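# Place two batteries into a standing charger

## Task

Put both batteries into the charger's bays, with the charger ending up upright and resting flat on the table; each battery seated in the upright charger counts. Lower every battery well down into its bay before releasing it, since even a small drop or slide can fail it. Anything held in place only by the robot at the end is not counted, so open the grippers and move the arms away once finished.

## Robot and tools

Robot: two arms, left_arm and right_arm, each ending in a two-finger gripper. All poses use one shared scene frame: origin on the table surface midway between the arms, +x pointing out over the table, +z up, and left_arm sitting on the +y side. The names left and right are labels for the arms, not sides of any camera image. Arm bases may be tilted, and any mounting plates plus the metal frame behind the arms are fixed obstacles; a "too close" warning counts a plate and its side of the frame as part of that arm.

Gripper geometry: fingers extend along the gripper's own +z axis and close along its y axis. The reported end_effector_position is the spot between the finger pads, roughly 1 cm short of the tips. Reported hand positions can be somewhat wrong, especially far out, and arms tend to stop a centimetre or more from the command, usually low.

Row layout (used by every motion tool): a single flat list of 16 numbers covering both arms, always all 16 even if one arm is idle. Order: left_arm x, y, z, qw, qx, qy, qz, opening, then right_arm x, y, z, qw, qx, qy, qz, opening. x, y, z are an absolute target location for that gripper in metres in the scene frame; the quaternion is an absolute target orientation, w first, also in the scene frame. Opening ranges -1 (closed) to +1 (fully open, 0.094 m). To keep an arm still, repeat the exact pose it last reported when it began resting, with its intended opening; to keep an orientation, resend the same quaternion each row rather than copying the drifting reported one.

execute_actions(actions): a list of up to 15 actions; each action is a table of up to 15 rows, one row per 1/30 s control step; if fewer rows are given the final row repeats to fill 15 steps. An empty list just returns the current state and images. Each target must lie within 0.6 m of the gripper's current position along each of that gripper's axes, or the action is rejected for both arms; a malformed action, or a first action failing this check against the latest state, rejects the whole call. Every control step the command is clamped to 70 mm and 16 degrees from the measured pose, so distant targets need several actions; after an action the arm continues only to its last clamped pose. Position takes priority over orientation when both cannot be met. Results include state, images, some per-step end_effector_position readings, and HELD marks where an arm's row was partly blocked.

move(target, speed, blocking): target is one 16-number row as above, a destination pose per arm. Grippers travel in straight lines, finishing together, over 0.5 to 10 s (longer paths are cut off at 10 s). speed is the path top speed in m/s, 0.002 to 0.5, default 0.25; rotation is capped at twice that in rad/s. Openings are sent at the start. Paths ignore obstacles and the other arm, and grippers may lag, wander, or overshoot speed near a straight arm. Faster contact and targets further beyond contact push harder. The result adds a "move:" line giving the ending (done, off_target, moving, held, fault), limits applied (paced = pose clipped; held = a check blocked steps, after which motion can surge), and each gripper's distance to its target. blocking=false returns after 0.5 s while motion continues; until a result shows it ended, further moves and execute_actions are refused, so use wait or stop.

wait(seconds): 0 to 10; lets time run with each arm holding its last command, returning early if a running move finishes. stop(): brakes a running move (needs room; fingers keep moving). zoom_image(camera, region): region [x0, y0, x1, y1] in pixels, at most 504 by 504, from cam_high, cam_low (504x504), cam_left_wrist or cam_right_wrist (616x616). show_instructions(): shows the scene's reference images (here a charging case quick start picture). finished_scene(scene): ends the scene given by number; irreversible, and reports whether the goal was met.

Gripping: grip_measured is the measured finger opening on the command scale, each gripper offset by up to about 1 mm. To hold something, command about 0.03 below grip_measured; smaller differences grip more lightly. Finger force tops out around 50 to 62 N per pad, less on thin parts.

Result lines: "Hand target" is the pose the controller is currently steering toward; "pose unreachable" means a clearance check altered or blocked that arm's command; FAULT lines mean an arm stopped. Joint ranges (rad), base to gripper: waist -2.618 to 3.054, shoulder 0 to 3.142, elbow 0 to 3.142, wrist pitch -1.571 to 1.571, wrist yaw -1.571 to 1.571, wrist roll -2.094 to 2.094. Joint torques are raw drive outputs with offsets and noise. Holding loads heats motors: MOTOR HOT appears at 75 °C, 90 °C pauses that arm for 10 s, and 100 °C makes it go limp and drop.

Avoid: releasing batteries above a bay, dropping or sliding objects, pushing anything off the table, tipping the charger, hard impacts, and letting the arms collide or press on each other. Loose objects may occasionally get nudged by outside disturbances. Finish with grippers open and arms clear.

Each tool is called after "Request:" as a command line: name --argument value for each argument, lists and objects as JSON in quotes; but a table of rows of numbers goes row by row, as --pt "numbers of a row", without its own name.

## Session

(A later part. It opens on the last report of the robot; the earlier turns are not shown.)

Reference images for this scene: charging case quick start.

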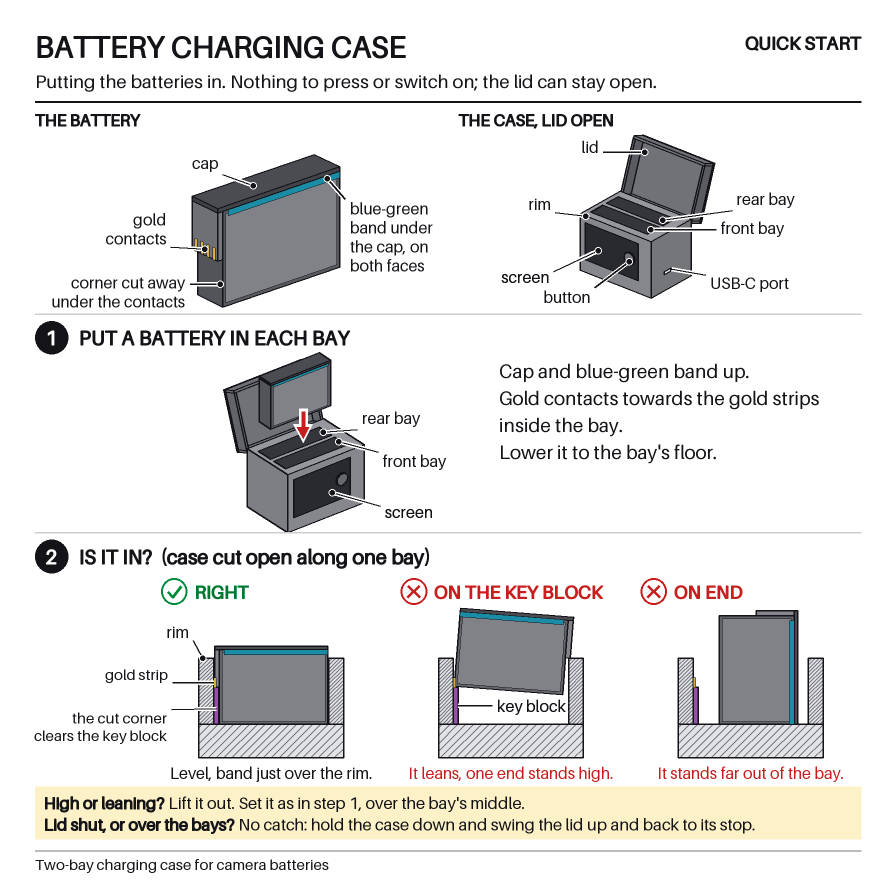

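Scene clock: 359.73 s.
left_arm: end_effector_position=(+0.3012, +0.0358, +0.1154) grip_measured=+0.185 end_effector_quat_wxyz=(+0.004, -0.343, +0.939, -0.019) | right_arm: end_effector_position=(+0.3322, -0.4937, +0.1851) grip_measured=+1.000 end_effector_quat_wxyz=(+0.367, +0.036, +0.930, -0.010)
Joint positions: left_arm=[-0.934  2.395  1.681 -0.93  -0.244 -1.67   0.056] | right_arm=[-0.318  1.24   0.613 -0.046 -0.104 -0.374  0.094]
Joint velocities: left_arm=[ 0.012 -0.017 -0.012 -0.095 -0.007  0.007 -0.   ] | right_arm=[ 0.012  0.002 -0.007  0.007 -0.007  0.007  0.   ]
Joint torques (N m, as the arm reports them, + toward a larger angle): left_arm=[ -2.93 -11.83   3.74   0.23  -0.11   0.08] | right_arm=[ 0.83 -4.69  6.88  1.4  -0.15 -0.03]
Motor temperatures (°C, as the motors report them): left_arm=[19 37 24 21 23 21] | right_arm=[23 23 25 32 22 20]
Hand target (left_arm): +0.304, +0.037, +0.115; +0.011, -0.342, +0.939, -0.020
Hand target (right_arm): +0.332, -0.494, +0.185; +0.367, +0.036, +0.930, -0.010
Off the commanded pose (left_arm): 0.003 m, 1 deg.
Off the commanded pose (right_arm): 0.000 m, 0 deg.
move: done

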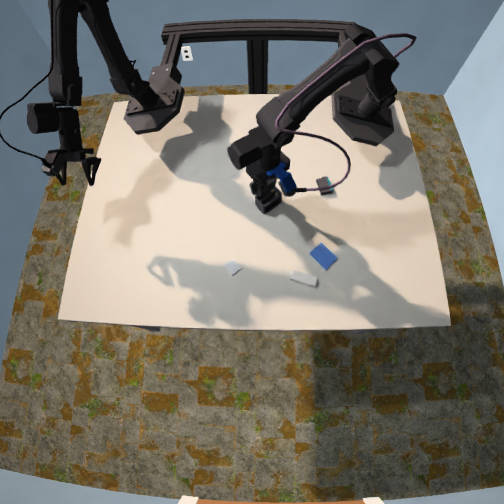

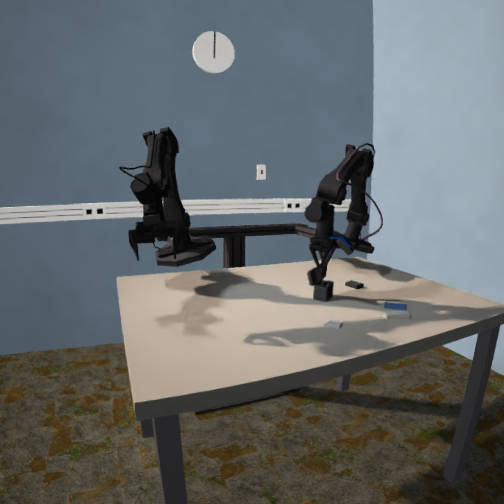

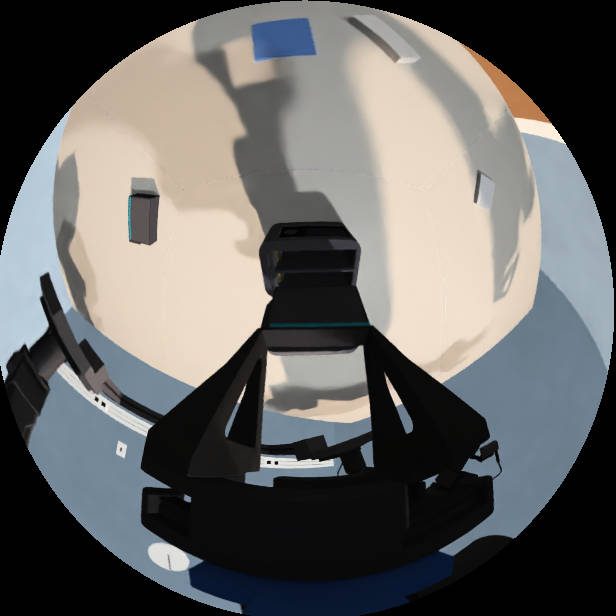

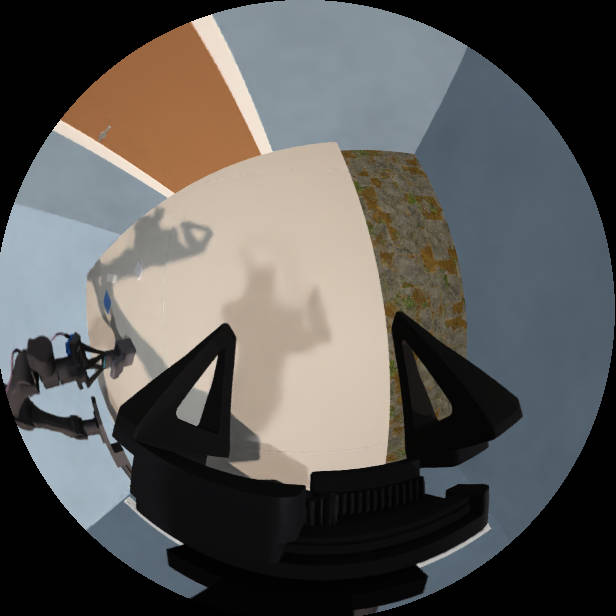

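Request:
move --target '[0.300,0.033,0.16,0.0115,-0.342,0.940,-0.020,0.14,0.3322,-0.4937,0.1851,0.367,0.036,0.930,-0.010,1]' --speed 0.08

Request:
move --target '[0.300,0.033,0.102,0.0115,-0.342,0.940,-0.020,0.14,0.3322,-0.4937,0.1851,0.367,0.036,0.930,-0.010,1]' --speed 0.03

Request:
zoom_image --camera "cam_left_wrist" --region '[230,200,390,360]'

Request:
zoom_image --camera "cam_low" --region '[285,230,365,310]'

Scene clock: 380.87 s.
left_arm: end_effector_position=(+0.2965, +0.0396, +0.1416) grip_measured=+0.185 end_effector_quat_wxyz=(+0.001, -0.343, +0.939, -0.004) | right_arm: end_effector_position=(+0.3322, -0.4937, +0.1851) grip_measured=+1.000 end_effector_quat_wxyz=(+0.367, +0.036, +0.930, -0.010)
Joint positions: left_arm=[-0.954  2.372  1.746 -1.055 -0.244 -1.697  0.056] | right_arm=[-0.318  1.24   0.613 -0.046 -0.104 -0.374  0.094]
Joint velocities: left_arm=[-0.022 -0.012 -0.002  0.051 -0.037 -0.007 -0.   ] | right_arm=[-0.017 -0.012  0.002 -0.007  0.007 -0.022  0.   ]
Joint torques (N m, as the arm reports them, + toward a larger angle): left_arm=[ -4.22 -13.38   6.09   0.    -0.12  -0.03] | right_arm=[ 0.77 -4.58  6.85  1.33 -0.12  0.  ]
Motor temperatures (°C, as the motors report them): left_arm=[19 36 24 21 23 21] | right_arm=[23 23 25 32 22 20]
Hand target (left_arm): +0.300, +0.033, +0.160; +0.011, -0.342, +0.939, -0.020
Hand target (right_arm): +0.332, -0.494, +0.185; +0.367, +0.036, +0.930, -0.010
Off the commanded pose (left_arm): 0.020 m, 2 deg.
Off the commanded pose (right_arm): 0.000 m, 0 deg.
move: off_target (left_arm)

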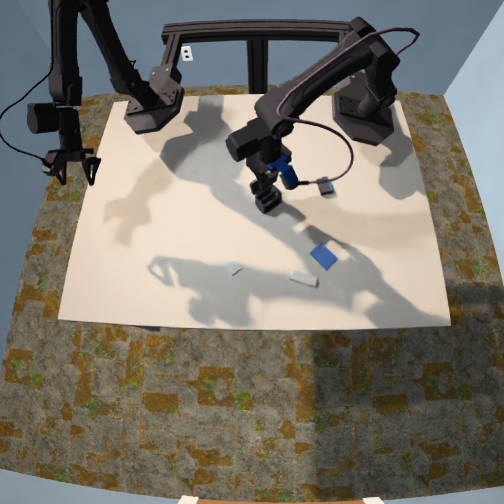

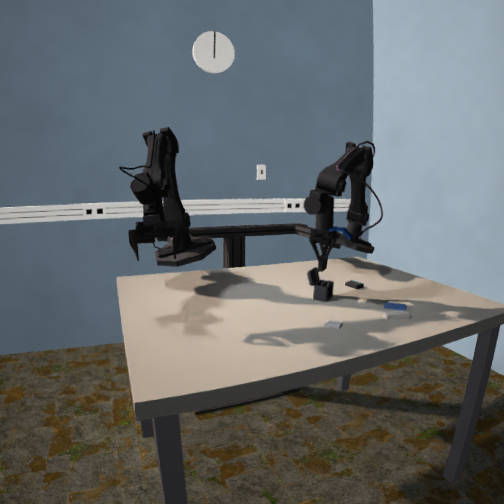

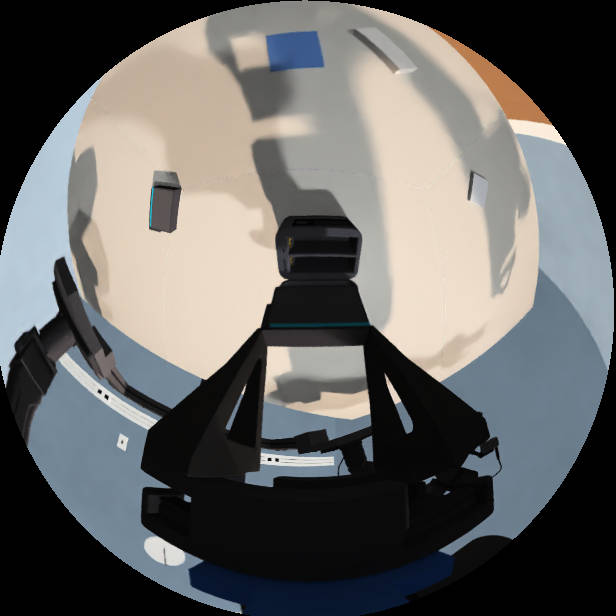

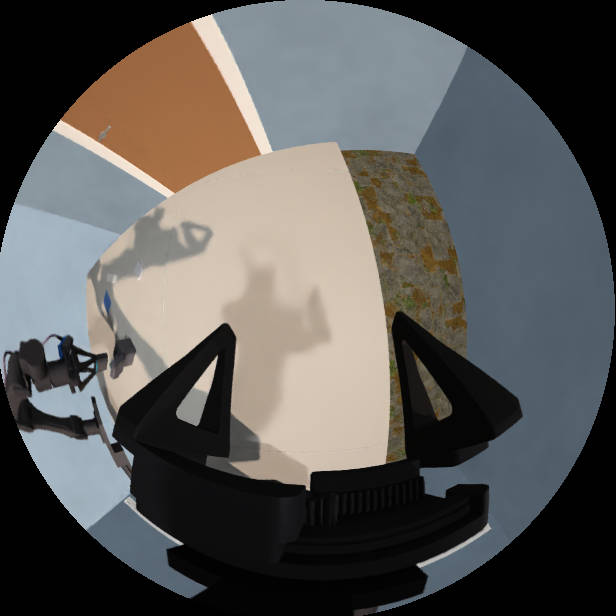

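Scene clock: 382.53 s.
left_arm: end_effector_position=(+0.2972, +0.0315, +0.1024) grip_measured=+0.185 end_effector_quat_wxyz=(+0.004, -0.343, +0.939, -0.019) | right_arm: end_effector_position=(+0.3322, -0.4937, +0.1851) grip_measured=+1.000 end_effector_quat_wxyz=(+0.367, +0.036, +0.930, -0.010)
Joint positions: left_arm=[-0.94   2.421  1.666 -0.891 -0.244 -1.675  0.056] | right_arm=[-0.318  1.24   0.613 -0.046 -0.104 -0.374  0.094]
Joint velocities: left_arm=[-0.002 -0.012 -0.002  0.037  0.051 -0.022 -0.   ] | right_arm=[ 0.012 -0.007  0.007  0.051 -0.051 -0.037  0.   ]
Joint torques (N m, as the arm reports them, + toward a larger angle): left_arm=[ -2.63 -11.89   3.66   0.26  -0.11   0.07] | right_arm=[ 0.93 -4.67  6.81  1.37 -0.15 -0.02]
Motor temperatures (°C, as the motors report them): left_arm=[19 36 24 21 23 21] | right_arm=[23 23 25 32 22 20]
Hand target (left_arm): +0.300, +0.033, +0.102; +0.011, -0.342, +0.939, -0.020
Hand target (right_arm): +0.332, -0.494, +0.185; +0.367, +0.036, +0.930, -0.010
Off the commanded pose (left_arm): 0.003 m, 1 deg.
Off the commanded pose (right_arm): 0.000 m, 0 deg.
move: done

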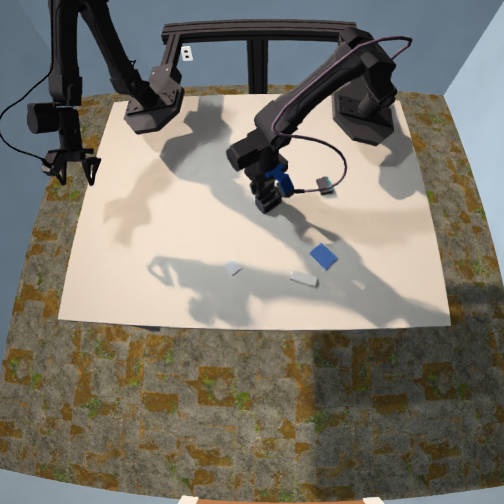

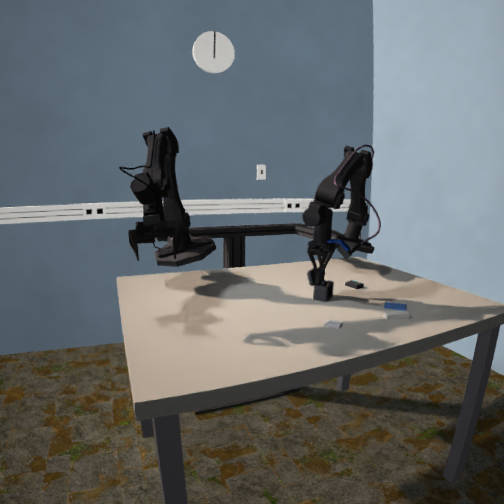

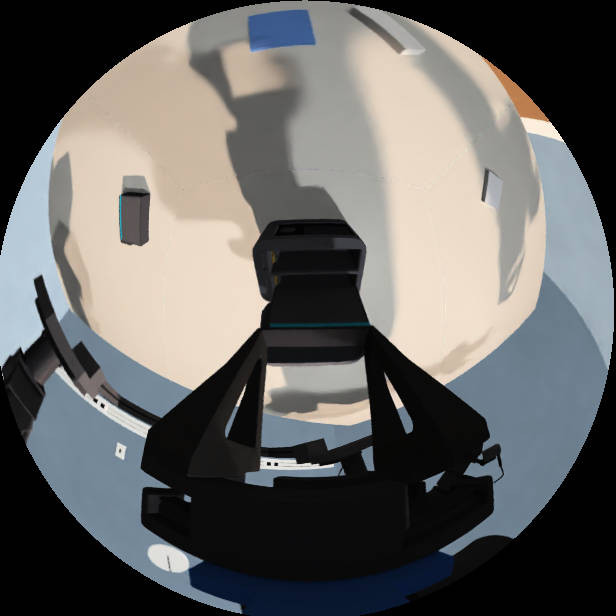

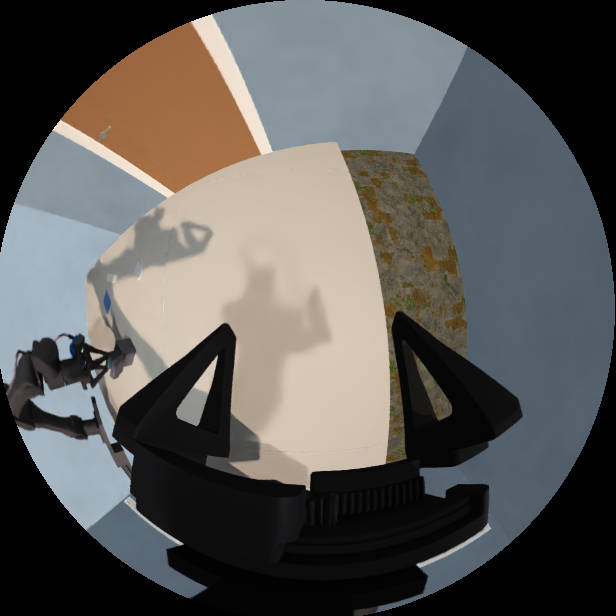

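Region (230, 200, 390, 360) of cam_left_wrist's 616x616 image, scaled by 3.150, with more detail than that image has.

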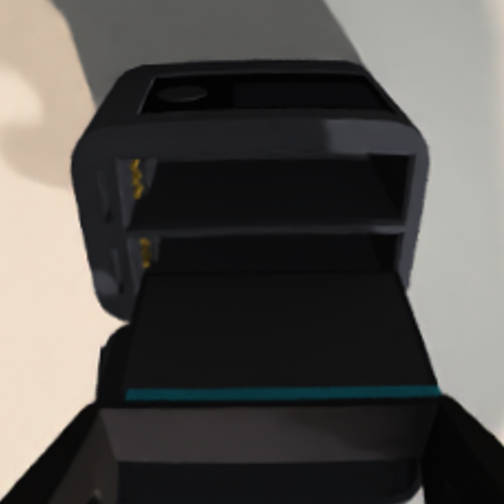

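Region (285, 230, 365, 310) of cam_low's 504x504 image, scaled by 6.300, with more detail than that image has.

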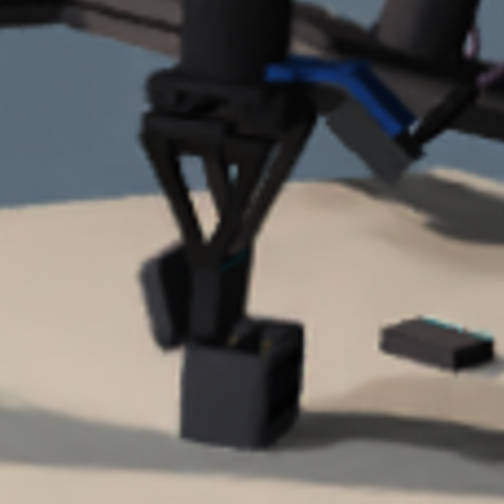

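Request:
move --target '[0.303,0.0355,0.16,0.017,-0.342,0.940,-0.021,0.14,0.3322,-0.4937,0.1851,0.367,0.036,0.930,-0.010,1]' --speed 0.08

Request:
move --target '[0.303,0.0355,0.101,0.017,-0.342,0.940,-0.021,0.14,0.3322,-0.4937,0.1851,0.367,0.036,0.930,-0.010,1]' --speed 0.03

Request:
zoom_image --camera "cam_left_wrist" --region '[230,200,390,360]'

Scene clock: 398.83 s.
left_arm: end_effector_position=(+0.2996, +0.0424, +0.1415) grip_measured=+0.185 end_effector_quat_wxyz=(+0.005, -0.344, +0.939, -0.005) | right_arm: end_effector_position=(+0.3322, -0.4937, +0.1851) grip_measured=+1.000 end_effector_quat_wxyz=(+0.367, +0.036, +0.930, -0.010)
Joint positions: left_arm=[-0.947  2.365  1.737 -1.047 -0.251 -1.691  0.056] | right_arm=[-0.318  1.24   0.613 -0.046 -0.104 -0.374  0.094]
Joint velocities: left_arm=[-0.007 -0.012 -0.002  0.037  0.037  0.007 -0.001] | right_arm=[ 0.007 -0.007 -0.007 -0.007 -0.022 -0.007  0.   ]
Joint torques (N m, as the arm reports them, + toward a larger angle): left_arm=[ -4.38 -13.43   6.19   0.01  -0.13  -0.05] | right_arm=[ 0.93 -4.59  6.81  1.34 -0.15 -0.03]
Motor temperatures (°C, as the motors report them): left_arm=[19 36 24 21 23 21] | right_arm=[23 23 25 32 22 20]
Hand target (left_arm): +0.303, +0.035, +0.160; +0.017, -0.342, +0.939, -0.022
Hand target (right_arm): +0.332, -0.494, +0.185; +0.367, +0.036, +0.930, -0.010
Off the commanded pose (left_arm): 0.020 m, 2 deg.
Off the commanded pose (right_arm): 0.000 m, 0 deg.
move: off_target (left_arm)

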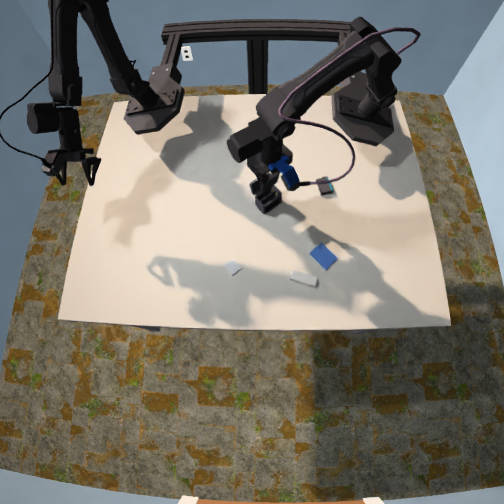

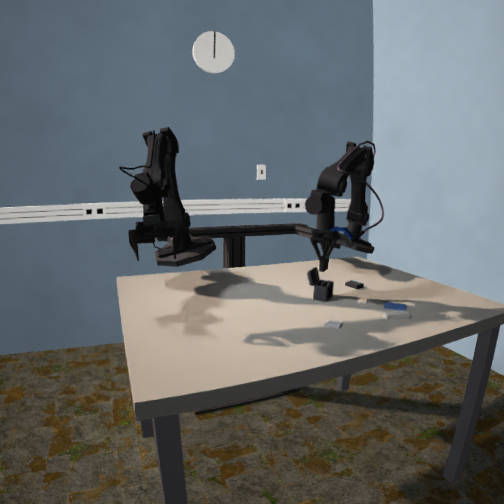

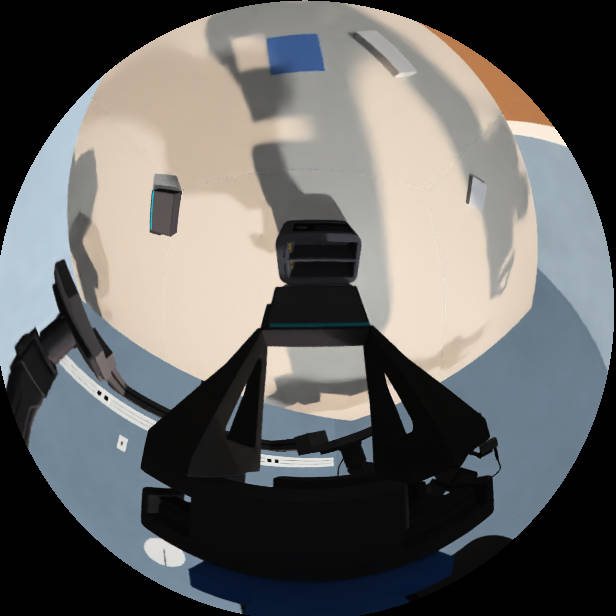

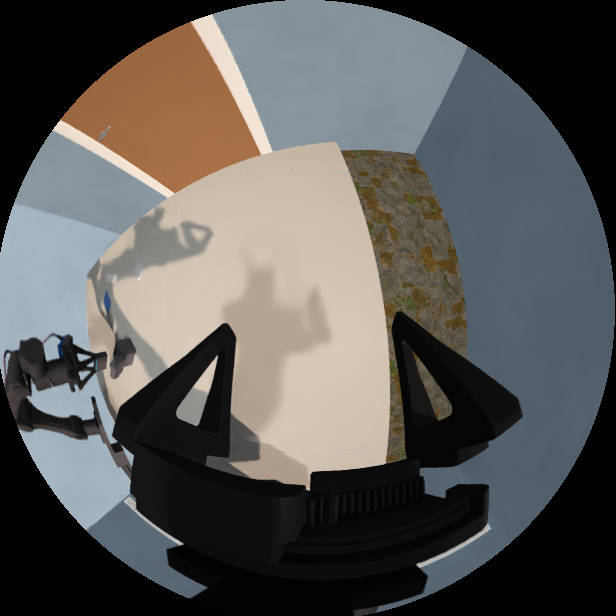

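Scene clock: 400.53 s.
left_arm: end_effector_position=(+0.2999, +0.0339, +0.1014) grip_measured=+0.185 end_effector_quat_wxyz=(+0.009, -0.343, +0.939, -0.020) | right_arm: end_effector_position=(+0.3322, -0.4937, +0.1851) grip_measured=+1.000 end_effector_quat_wxyz=(+0.367, +0.036, +0.930, -0.010)
Joint positions: left_arm=[-0.935  2.416  1.655 -0.878 -0.253 -1.669  0.056] | right_arm=[-0.318  1.24   0.613 -0.046 -0.104 -0.374  0.094]
Joint velocities: left_arm=[-0.002 -0.017 -0.002 -0.022 -0.037  0.037 -0.   ] | right_arm=[-0.002 -0.012  0.012  0.051  0.081 -0.022  0.   ]
Joint torques (N m, as the arm reports them, + toward a larger angle): left_arm=[ -2.77 -11.8    3.65   0.27  -0.14   0.11] | right_arm=[ 0.8  -4.7   6.89  1.34 -0.15 -0.03]
Motor temperatures (°C, as the motors report them): left_arm=[19 36 24 21 23 21] | right_arm=[23 23 25 32 22 20]
Hand target (left_arm): +0.303, +0.036, +0.101; +0.017, -0.342, +0.939, -0.021
Hand target (right_arm): +0.332, -0.494, +0.185; +0.367, +0.036, +0.930, -0.010
Off the commanded pose (left_arm): 0.004 m, 1 deg.
Off the commanded pose (right_arm): 0.000 m, 0 deg.
move: done

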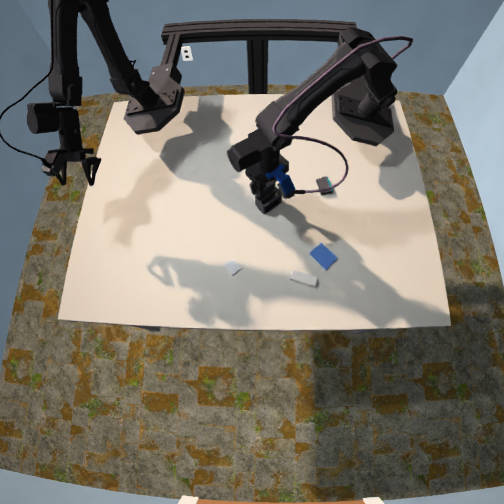

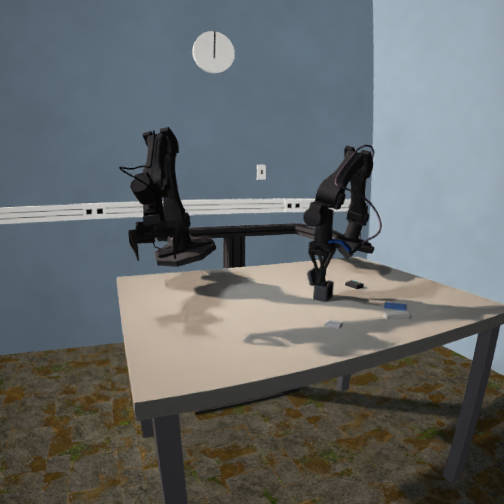

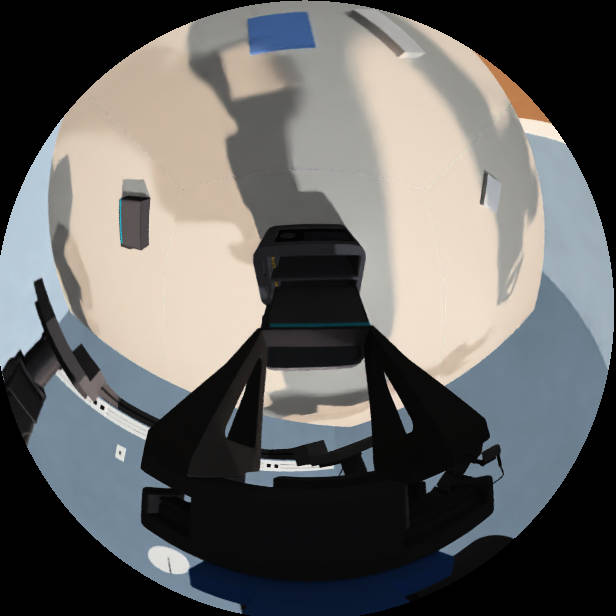

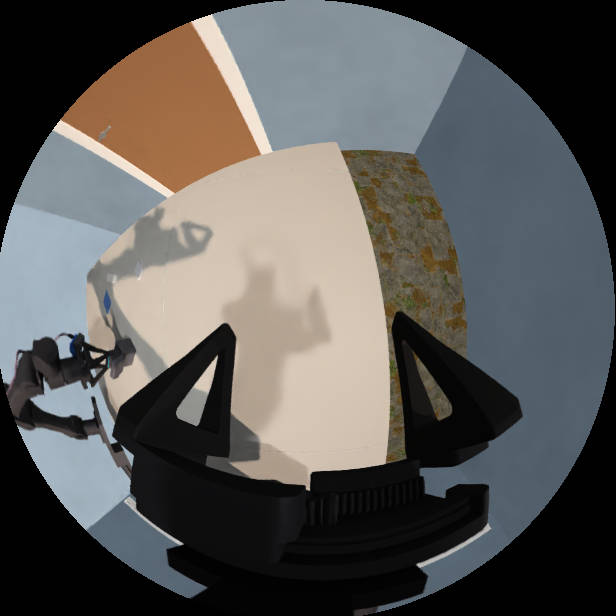

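Region (230, 200, 390, 360) of cam_left_wrist's 616x616 image, scaled by 3.150, with more detail than that image has.

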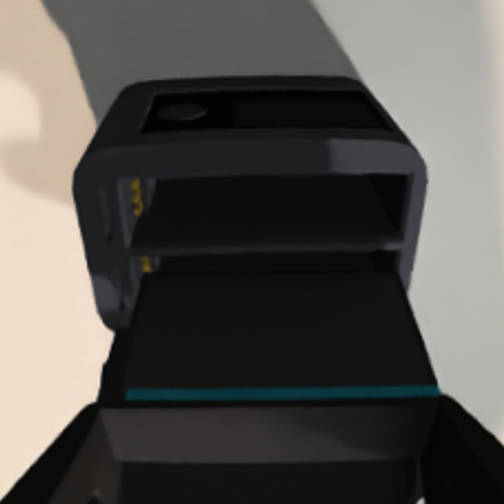

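Request:
move --target '[0.303,0.0355,0.088,0.017,-0.342,0.940,-0.021,0.14,0.3322,-0.4937,0.1851,0.367,0.036,0.930,-0.010,1]' --speed 0.02

Request:
zoom_image --camera "cam_left_wrist" --region '[230,200,390,360]'

Request:
zoom_image --camera "cam_low" --region '[285,230,365,310]'

Scene clock: 404.87 s.
left_arm: end_effector_position=(+0.3010, +0.0323, +0.0973) grip_measured=+0.185 end_effector_quat_wxyz=(+0.011, -0.340, +0.940, -0.022) | right_arm: end_effector_position=(+0.3322, -0.4937, +0.1851) grip_measured=+1.000 end_effector_quat_wxyz=(+0.367, +0.036, +0.930, -0.010)
Joint positions: left_arm=[-0.933  2.425  1.652 -0.861 -0.255 -1.661  0.056] | right_arm=[-0.318  1.24   0.613 -0.046 -0.104 -0.374  0.094]
Joint velocities: left_arm=[-0.007 -0.007 -0.002  0.022  0.022 -0.066 -0.001] | right_arm=[ 0.027  0.012 -0.007  0.037 -0.022  0.051  0.   ]
Joint torques (N m, as the arm reports them, + toward a larger angle): left_arm=[ -2.2  -10.83   2.72   0.53  -0.16   0.02] | right_arm=[ 0.97 -4.57  6.79  1.36 -0.12 -0.03]
Motor temperatures (°C, as the motors report them): left_arm=[19 36 24 21 23 21] | right_arm=[23 23 25 32 22 20]
Hand target (left_arm): +0.303, +0.036, +0.088; +0.017, -0.342, +0.939, -0.021
Hand target (right_arm): +0.332, -0.494, +0.185; +0.367, +0.036, +0.930, -0.010
Off the commanded pose (left_arm): 0.010 m, 1 deg.
Off the commanded pose (right_arm): 0.000 m, 0 deg.
move: done

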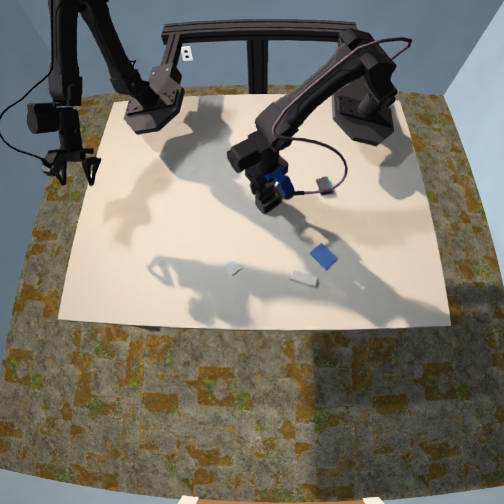

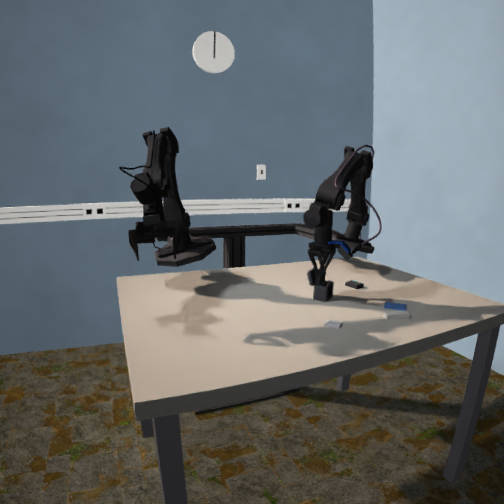

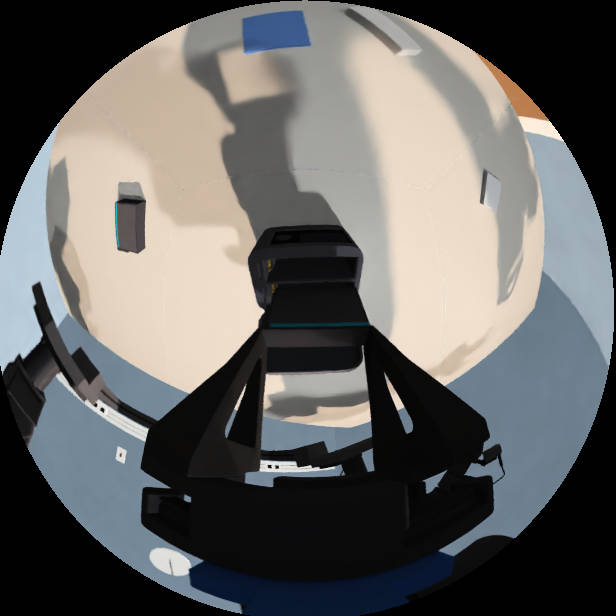

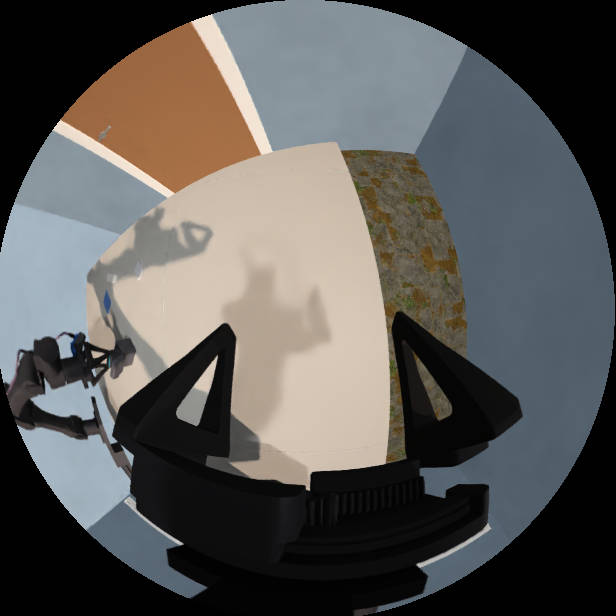

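Region (230, 200, 390, 360) of cam_left_wrist's 616x616 image, scaled by 3.150, with more detail than that image has.

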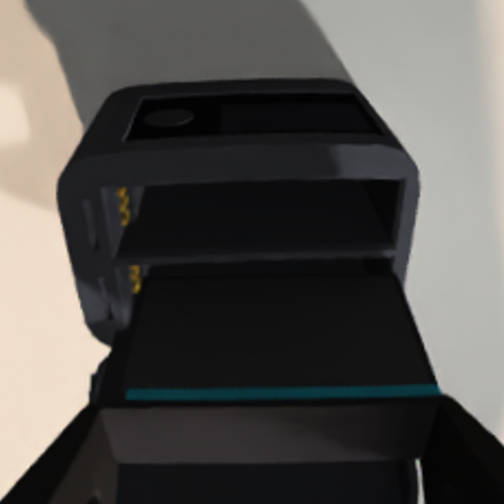

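Region (285, 230, 365, 310) of cam_low's 504x504 image, scaled by 6.300, with more detail than that image has.

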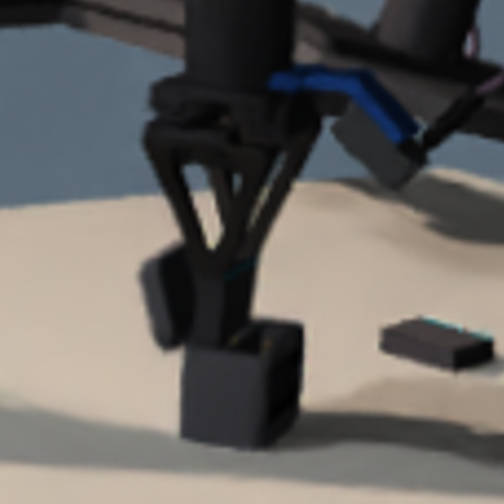

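Request:
execute_actions --actions '[]'

Scene clock: 423.13 s.
left_arm: end_effector_position=(+0.3010, +0.0323, +0.0973) grip_measured=+0.185 end_effector_quat_wxyz=(+0.011, -0.340, +0.940, -0.022) | right_arm: end_effector_position=(+0.3322, -0.4937, +0.1851) grip_measured=+1.000 end_effector_quat_wxyz=(+0.367, +0.036, +0.930, -0.010)
Joint positions: left_arm=[-0.933  2.425  1.652 -0.861 -0.255 -1.66   0.056] | right_arm=[-0.318  1.24   0.613 -0.046 -0.104 -0.374  0.094]
Joint velocities: left_arm=[ 0.002  0.002  0.002  0.022 -0.095  0.022  0.003] | right_arm=[-0.002  0.012  0.002 -0.051 -0.007 -0.022  0.   ]
Joint torques (N m, as the arm reports them, + toward a larger angle): left_arm=[ -2.36 -10.66   2.62   0.49  -0.13   0.08] | right_arm=[ 0.85 -4.67  6.87  1.37 -0.11 -0.03]
Motor temperatures (°C, as the motors report them): left_arm=[19 36 23 21 23 21] | right_arm=[23 23 25 32 22 20]
Hand target (left_arm): +0.303, +0.036, +0.088; +0.017, -0.342, +0.939, -0.021
Hand target (right_arm): +0.332, -0.494, +0.185; +0.367, +0.036, +0.930, -0.010
Off the commanded pose (left_arm): 0.010 m, 1 deg.
Off the commanded pose (right_arm): 0.000 m, 0 deg.

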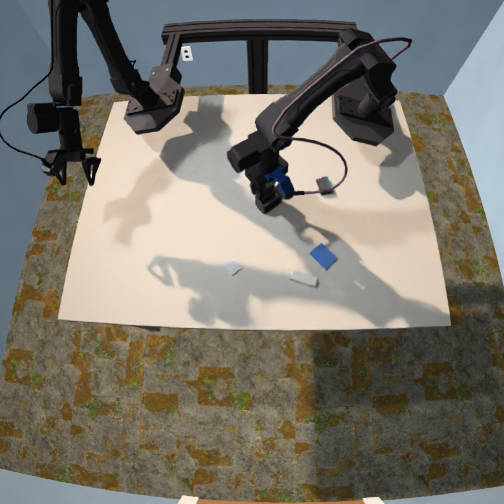

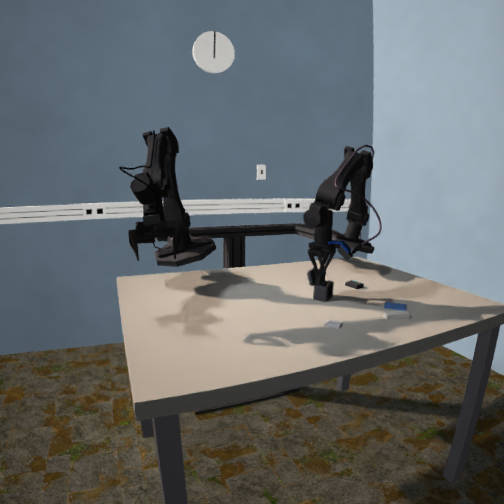

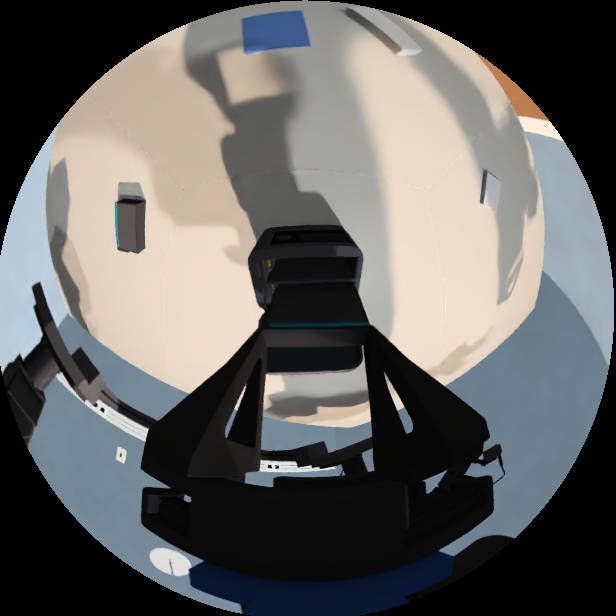

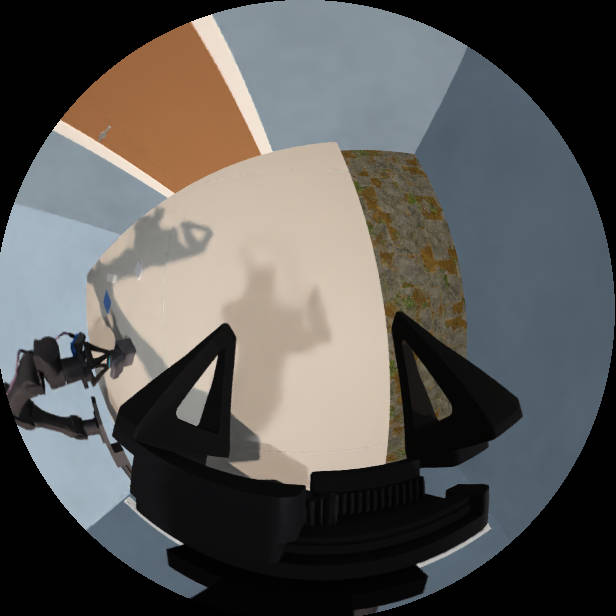

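Lift up and look.

Request:
move --target '[0.303,0.034,0.15,0.017,-0.342,0.94,-0.021,0.14,0.3322,-0.4937,0.1851,0.367,0.036,0.930,-0.010,1]' --speed 0.08

Request:
zoom_image --camera "cam_left_wrist" --region '[214,200,414,380]'

Scene clock: 425.97 s.
left_arm: end_effector_position=(+0.2999, +0.0411, +0.1321) grip_measured=+0.185 end_effector_quat_wxyz=(+0.006, -0.344, +0.939, -0.006) | right_arm: end_effector_position=(+0.3322, -0.4937, +0.1851) grip_measured=+1.000 end_effector_quat_wxyz=(+0.367, +0.036, +0.930, -0.010)
Joint positions: left_arm=[-0.944  2.379  1.721 -1.015 -0.254 -1.687  0.056] | right_arm=[-0.318  1.24   0.613 -0.046 -0.104 -0.374  0.094]
Joint velocities: left_arm=[-0.002  0.007 -0.007 -0.022  0.022  0.022  0.001] | right_arm=[ 0.012 -0.017 -0.002 -0.022  0.007  0.007  0.   ]
Joint torques (N m, as the arm reports them, + toward a larger angle): left_arm=[ -4.2  -13.33   6.04   0.01  -0.1   -0.04] | right_arm=[ 0.81 -4.62  6.89  1.35 -0.15 -0.03]
Motor temperatures (°C, as the motors report them): left_arm=[19 36 23 21 23 21] | right_arm=[23 23 25 32 22 20]
Hand target (left_arm): +0.303, +0.034, +0.150; +0.017, -0.342, +0.939, -0.022
Hand target (right_arm): +0.332, -0.494, +0.185; +0.367, +0.036, +0.930, -0.010
Off the commanded pose (left_arm): 0.019 m, 2 deg.
Off the commanded pose (right_arm): 0.000 m, 0 deg.
move: off_target (left_arm)

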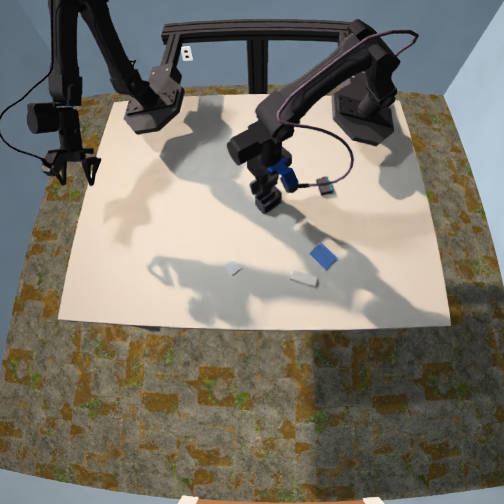

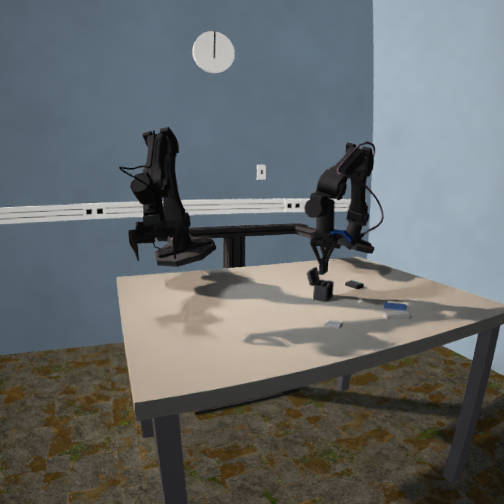

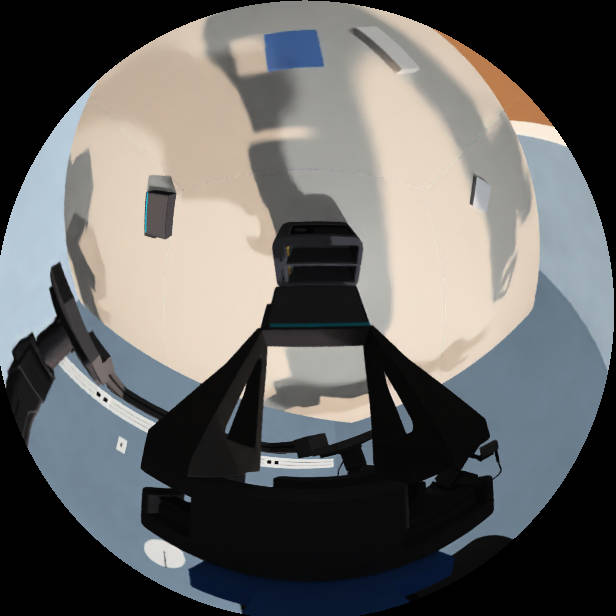

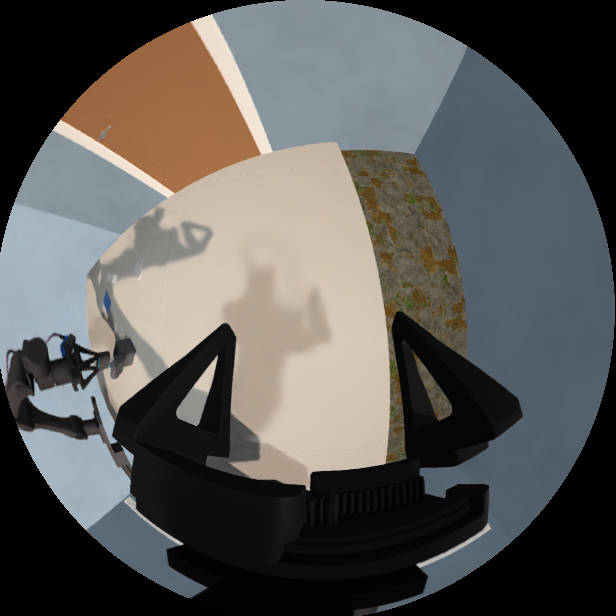

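Region (214, 200, 414, 380) of cam_left_wrist's 616x616 image, scaled by 2.520, with more detail than that image has; it fills the top 454 rows of this view, and the rest is white.

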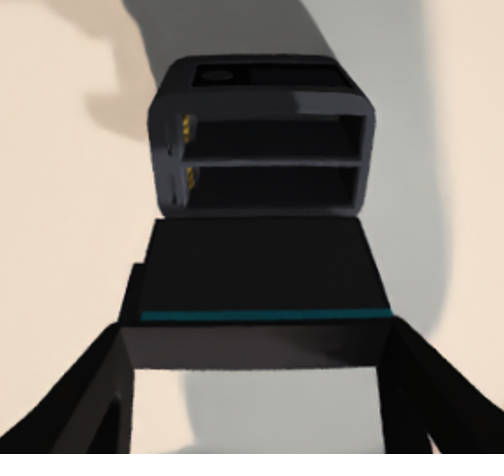

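Request:
move --target '[0.303,0.0355,0.108,0.017,-0.342,0.94,-0.021,0.14,0.3322,-0.4937,0.1851,0.367,0.036,0.930,-0.010,1]' --speed 0.03

Request:
zoom_image --camera "cam_left_wrist" --region '[214,200,414,380]'

Request:
zoom_image --camera "cam_low" --region '[285,230,365,310]'

Scene clock: 430.33 s.
left_arm: end_effector_position=(+0.3005, +0.0340, +0.1087) grip_measured=+0.185 end_effector_quat_wxyz=(+0.010, -0.343, +0.939, -0.020) | right_arm: end_effector_position=(+0.3322, -0.4937, +0.1851) grip_measured=+1.000 end_effector_quat_wxyz=(+0.367, +0.036, +0.930, -0.010)
Joint positions: left_arm=[-0.938  2.405  1.667 -0.901 -0.254 -1.672  0.056] | right_arm=[-0.318  1.24   0.613 -0.046 -0.104 -0.374  0.094]
Joint velocities: left_arm=[ 0.002  0.012 -0.007  0.095 -0.007 -0.066  0.   ] | right_arm=[ 0.002 -0.007 -0.007 -0.022 -0.051 -0.051  0.   ]
Joint torques (N m, as the arm reports them, + toward a larger angle): left_arm=[ -2.79 -11.88   3.58   0.28  -0.11   0.07] | right_arm=[ 0.95 -4.68  6.84  1.35 -0.12 -0.04]
Motor temperatures (°C, as the motors report them): left_arm=[19 36 24 21 23 21] | right_arm=[23 23 25 32 22 20]
Hand target (left_arm): +0.303, +0.036, +0.108; +0.017, -0.342, +0.939, -0.021
Hand target (right_arm): +0.332, -0.494, +0.185; +0.367, +0.036, +0.930, -0.010
Off the commanded pose (left_arm): 0.003 m, 1 deg.
Off the commanded pose (right_arm): 0.000 m, 0 deg.
move: done

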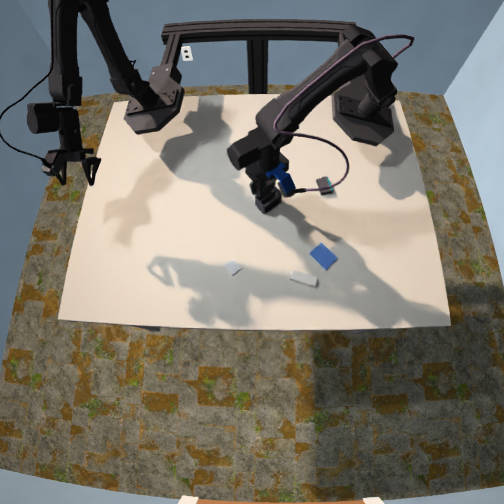

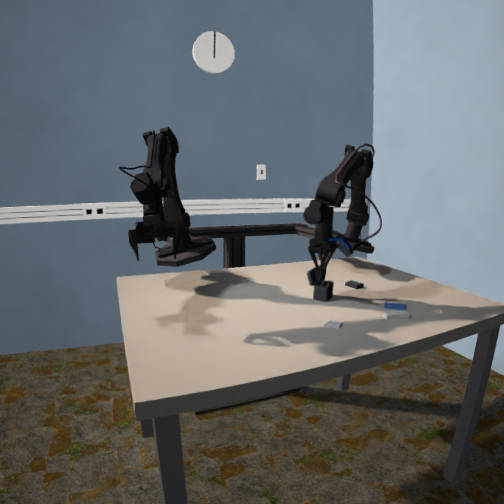

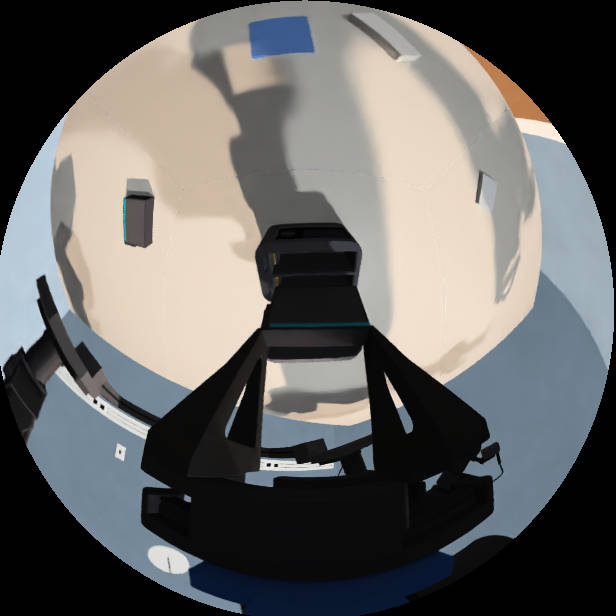

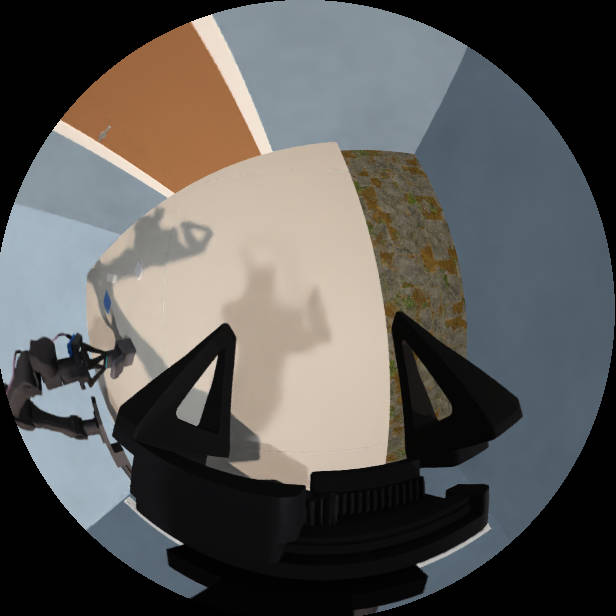

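Region (214, 200, 414, 380) of cam_left_wrist's 616x616 image, scaled by 2.520, with more detail than that image has; it fills the top 454 rows of this view, and the rest is white.

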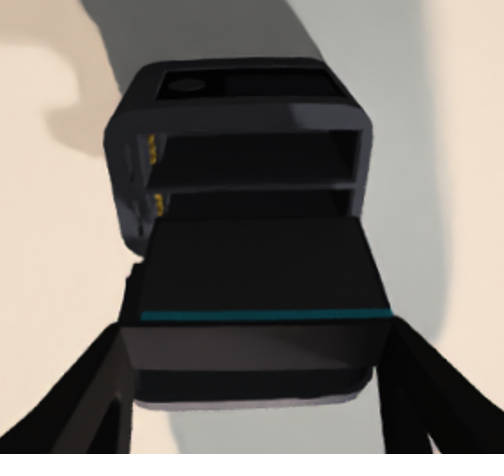

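Region (285, 230, 365, 310) of cam_low's 504x504 image, scaled by 6.300, with more detail than that image has.

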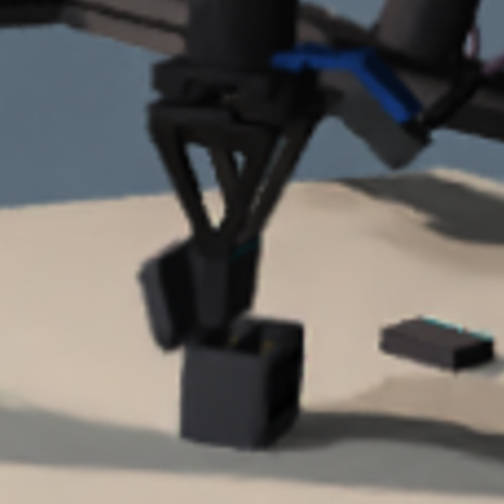

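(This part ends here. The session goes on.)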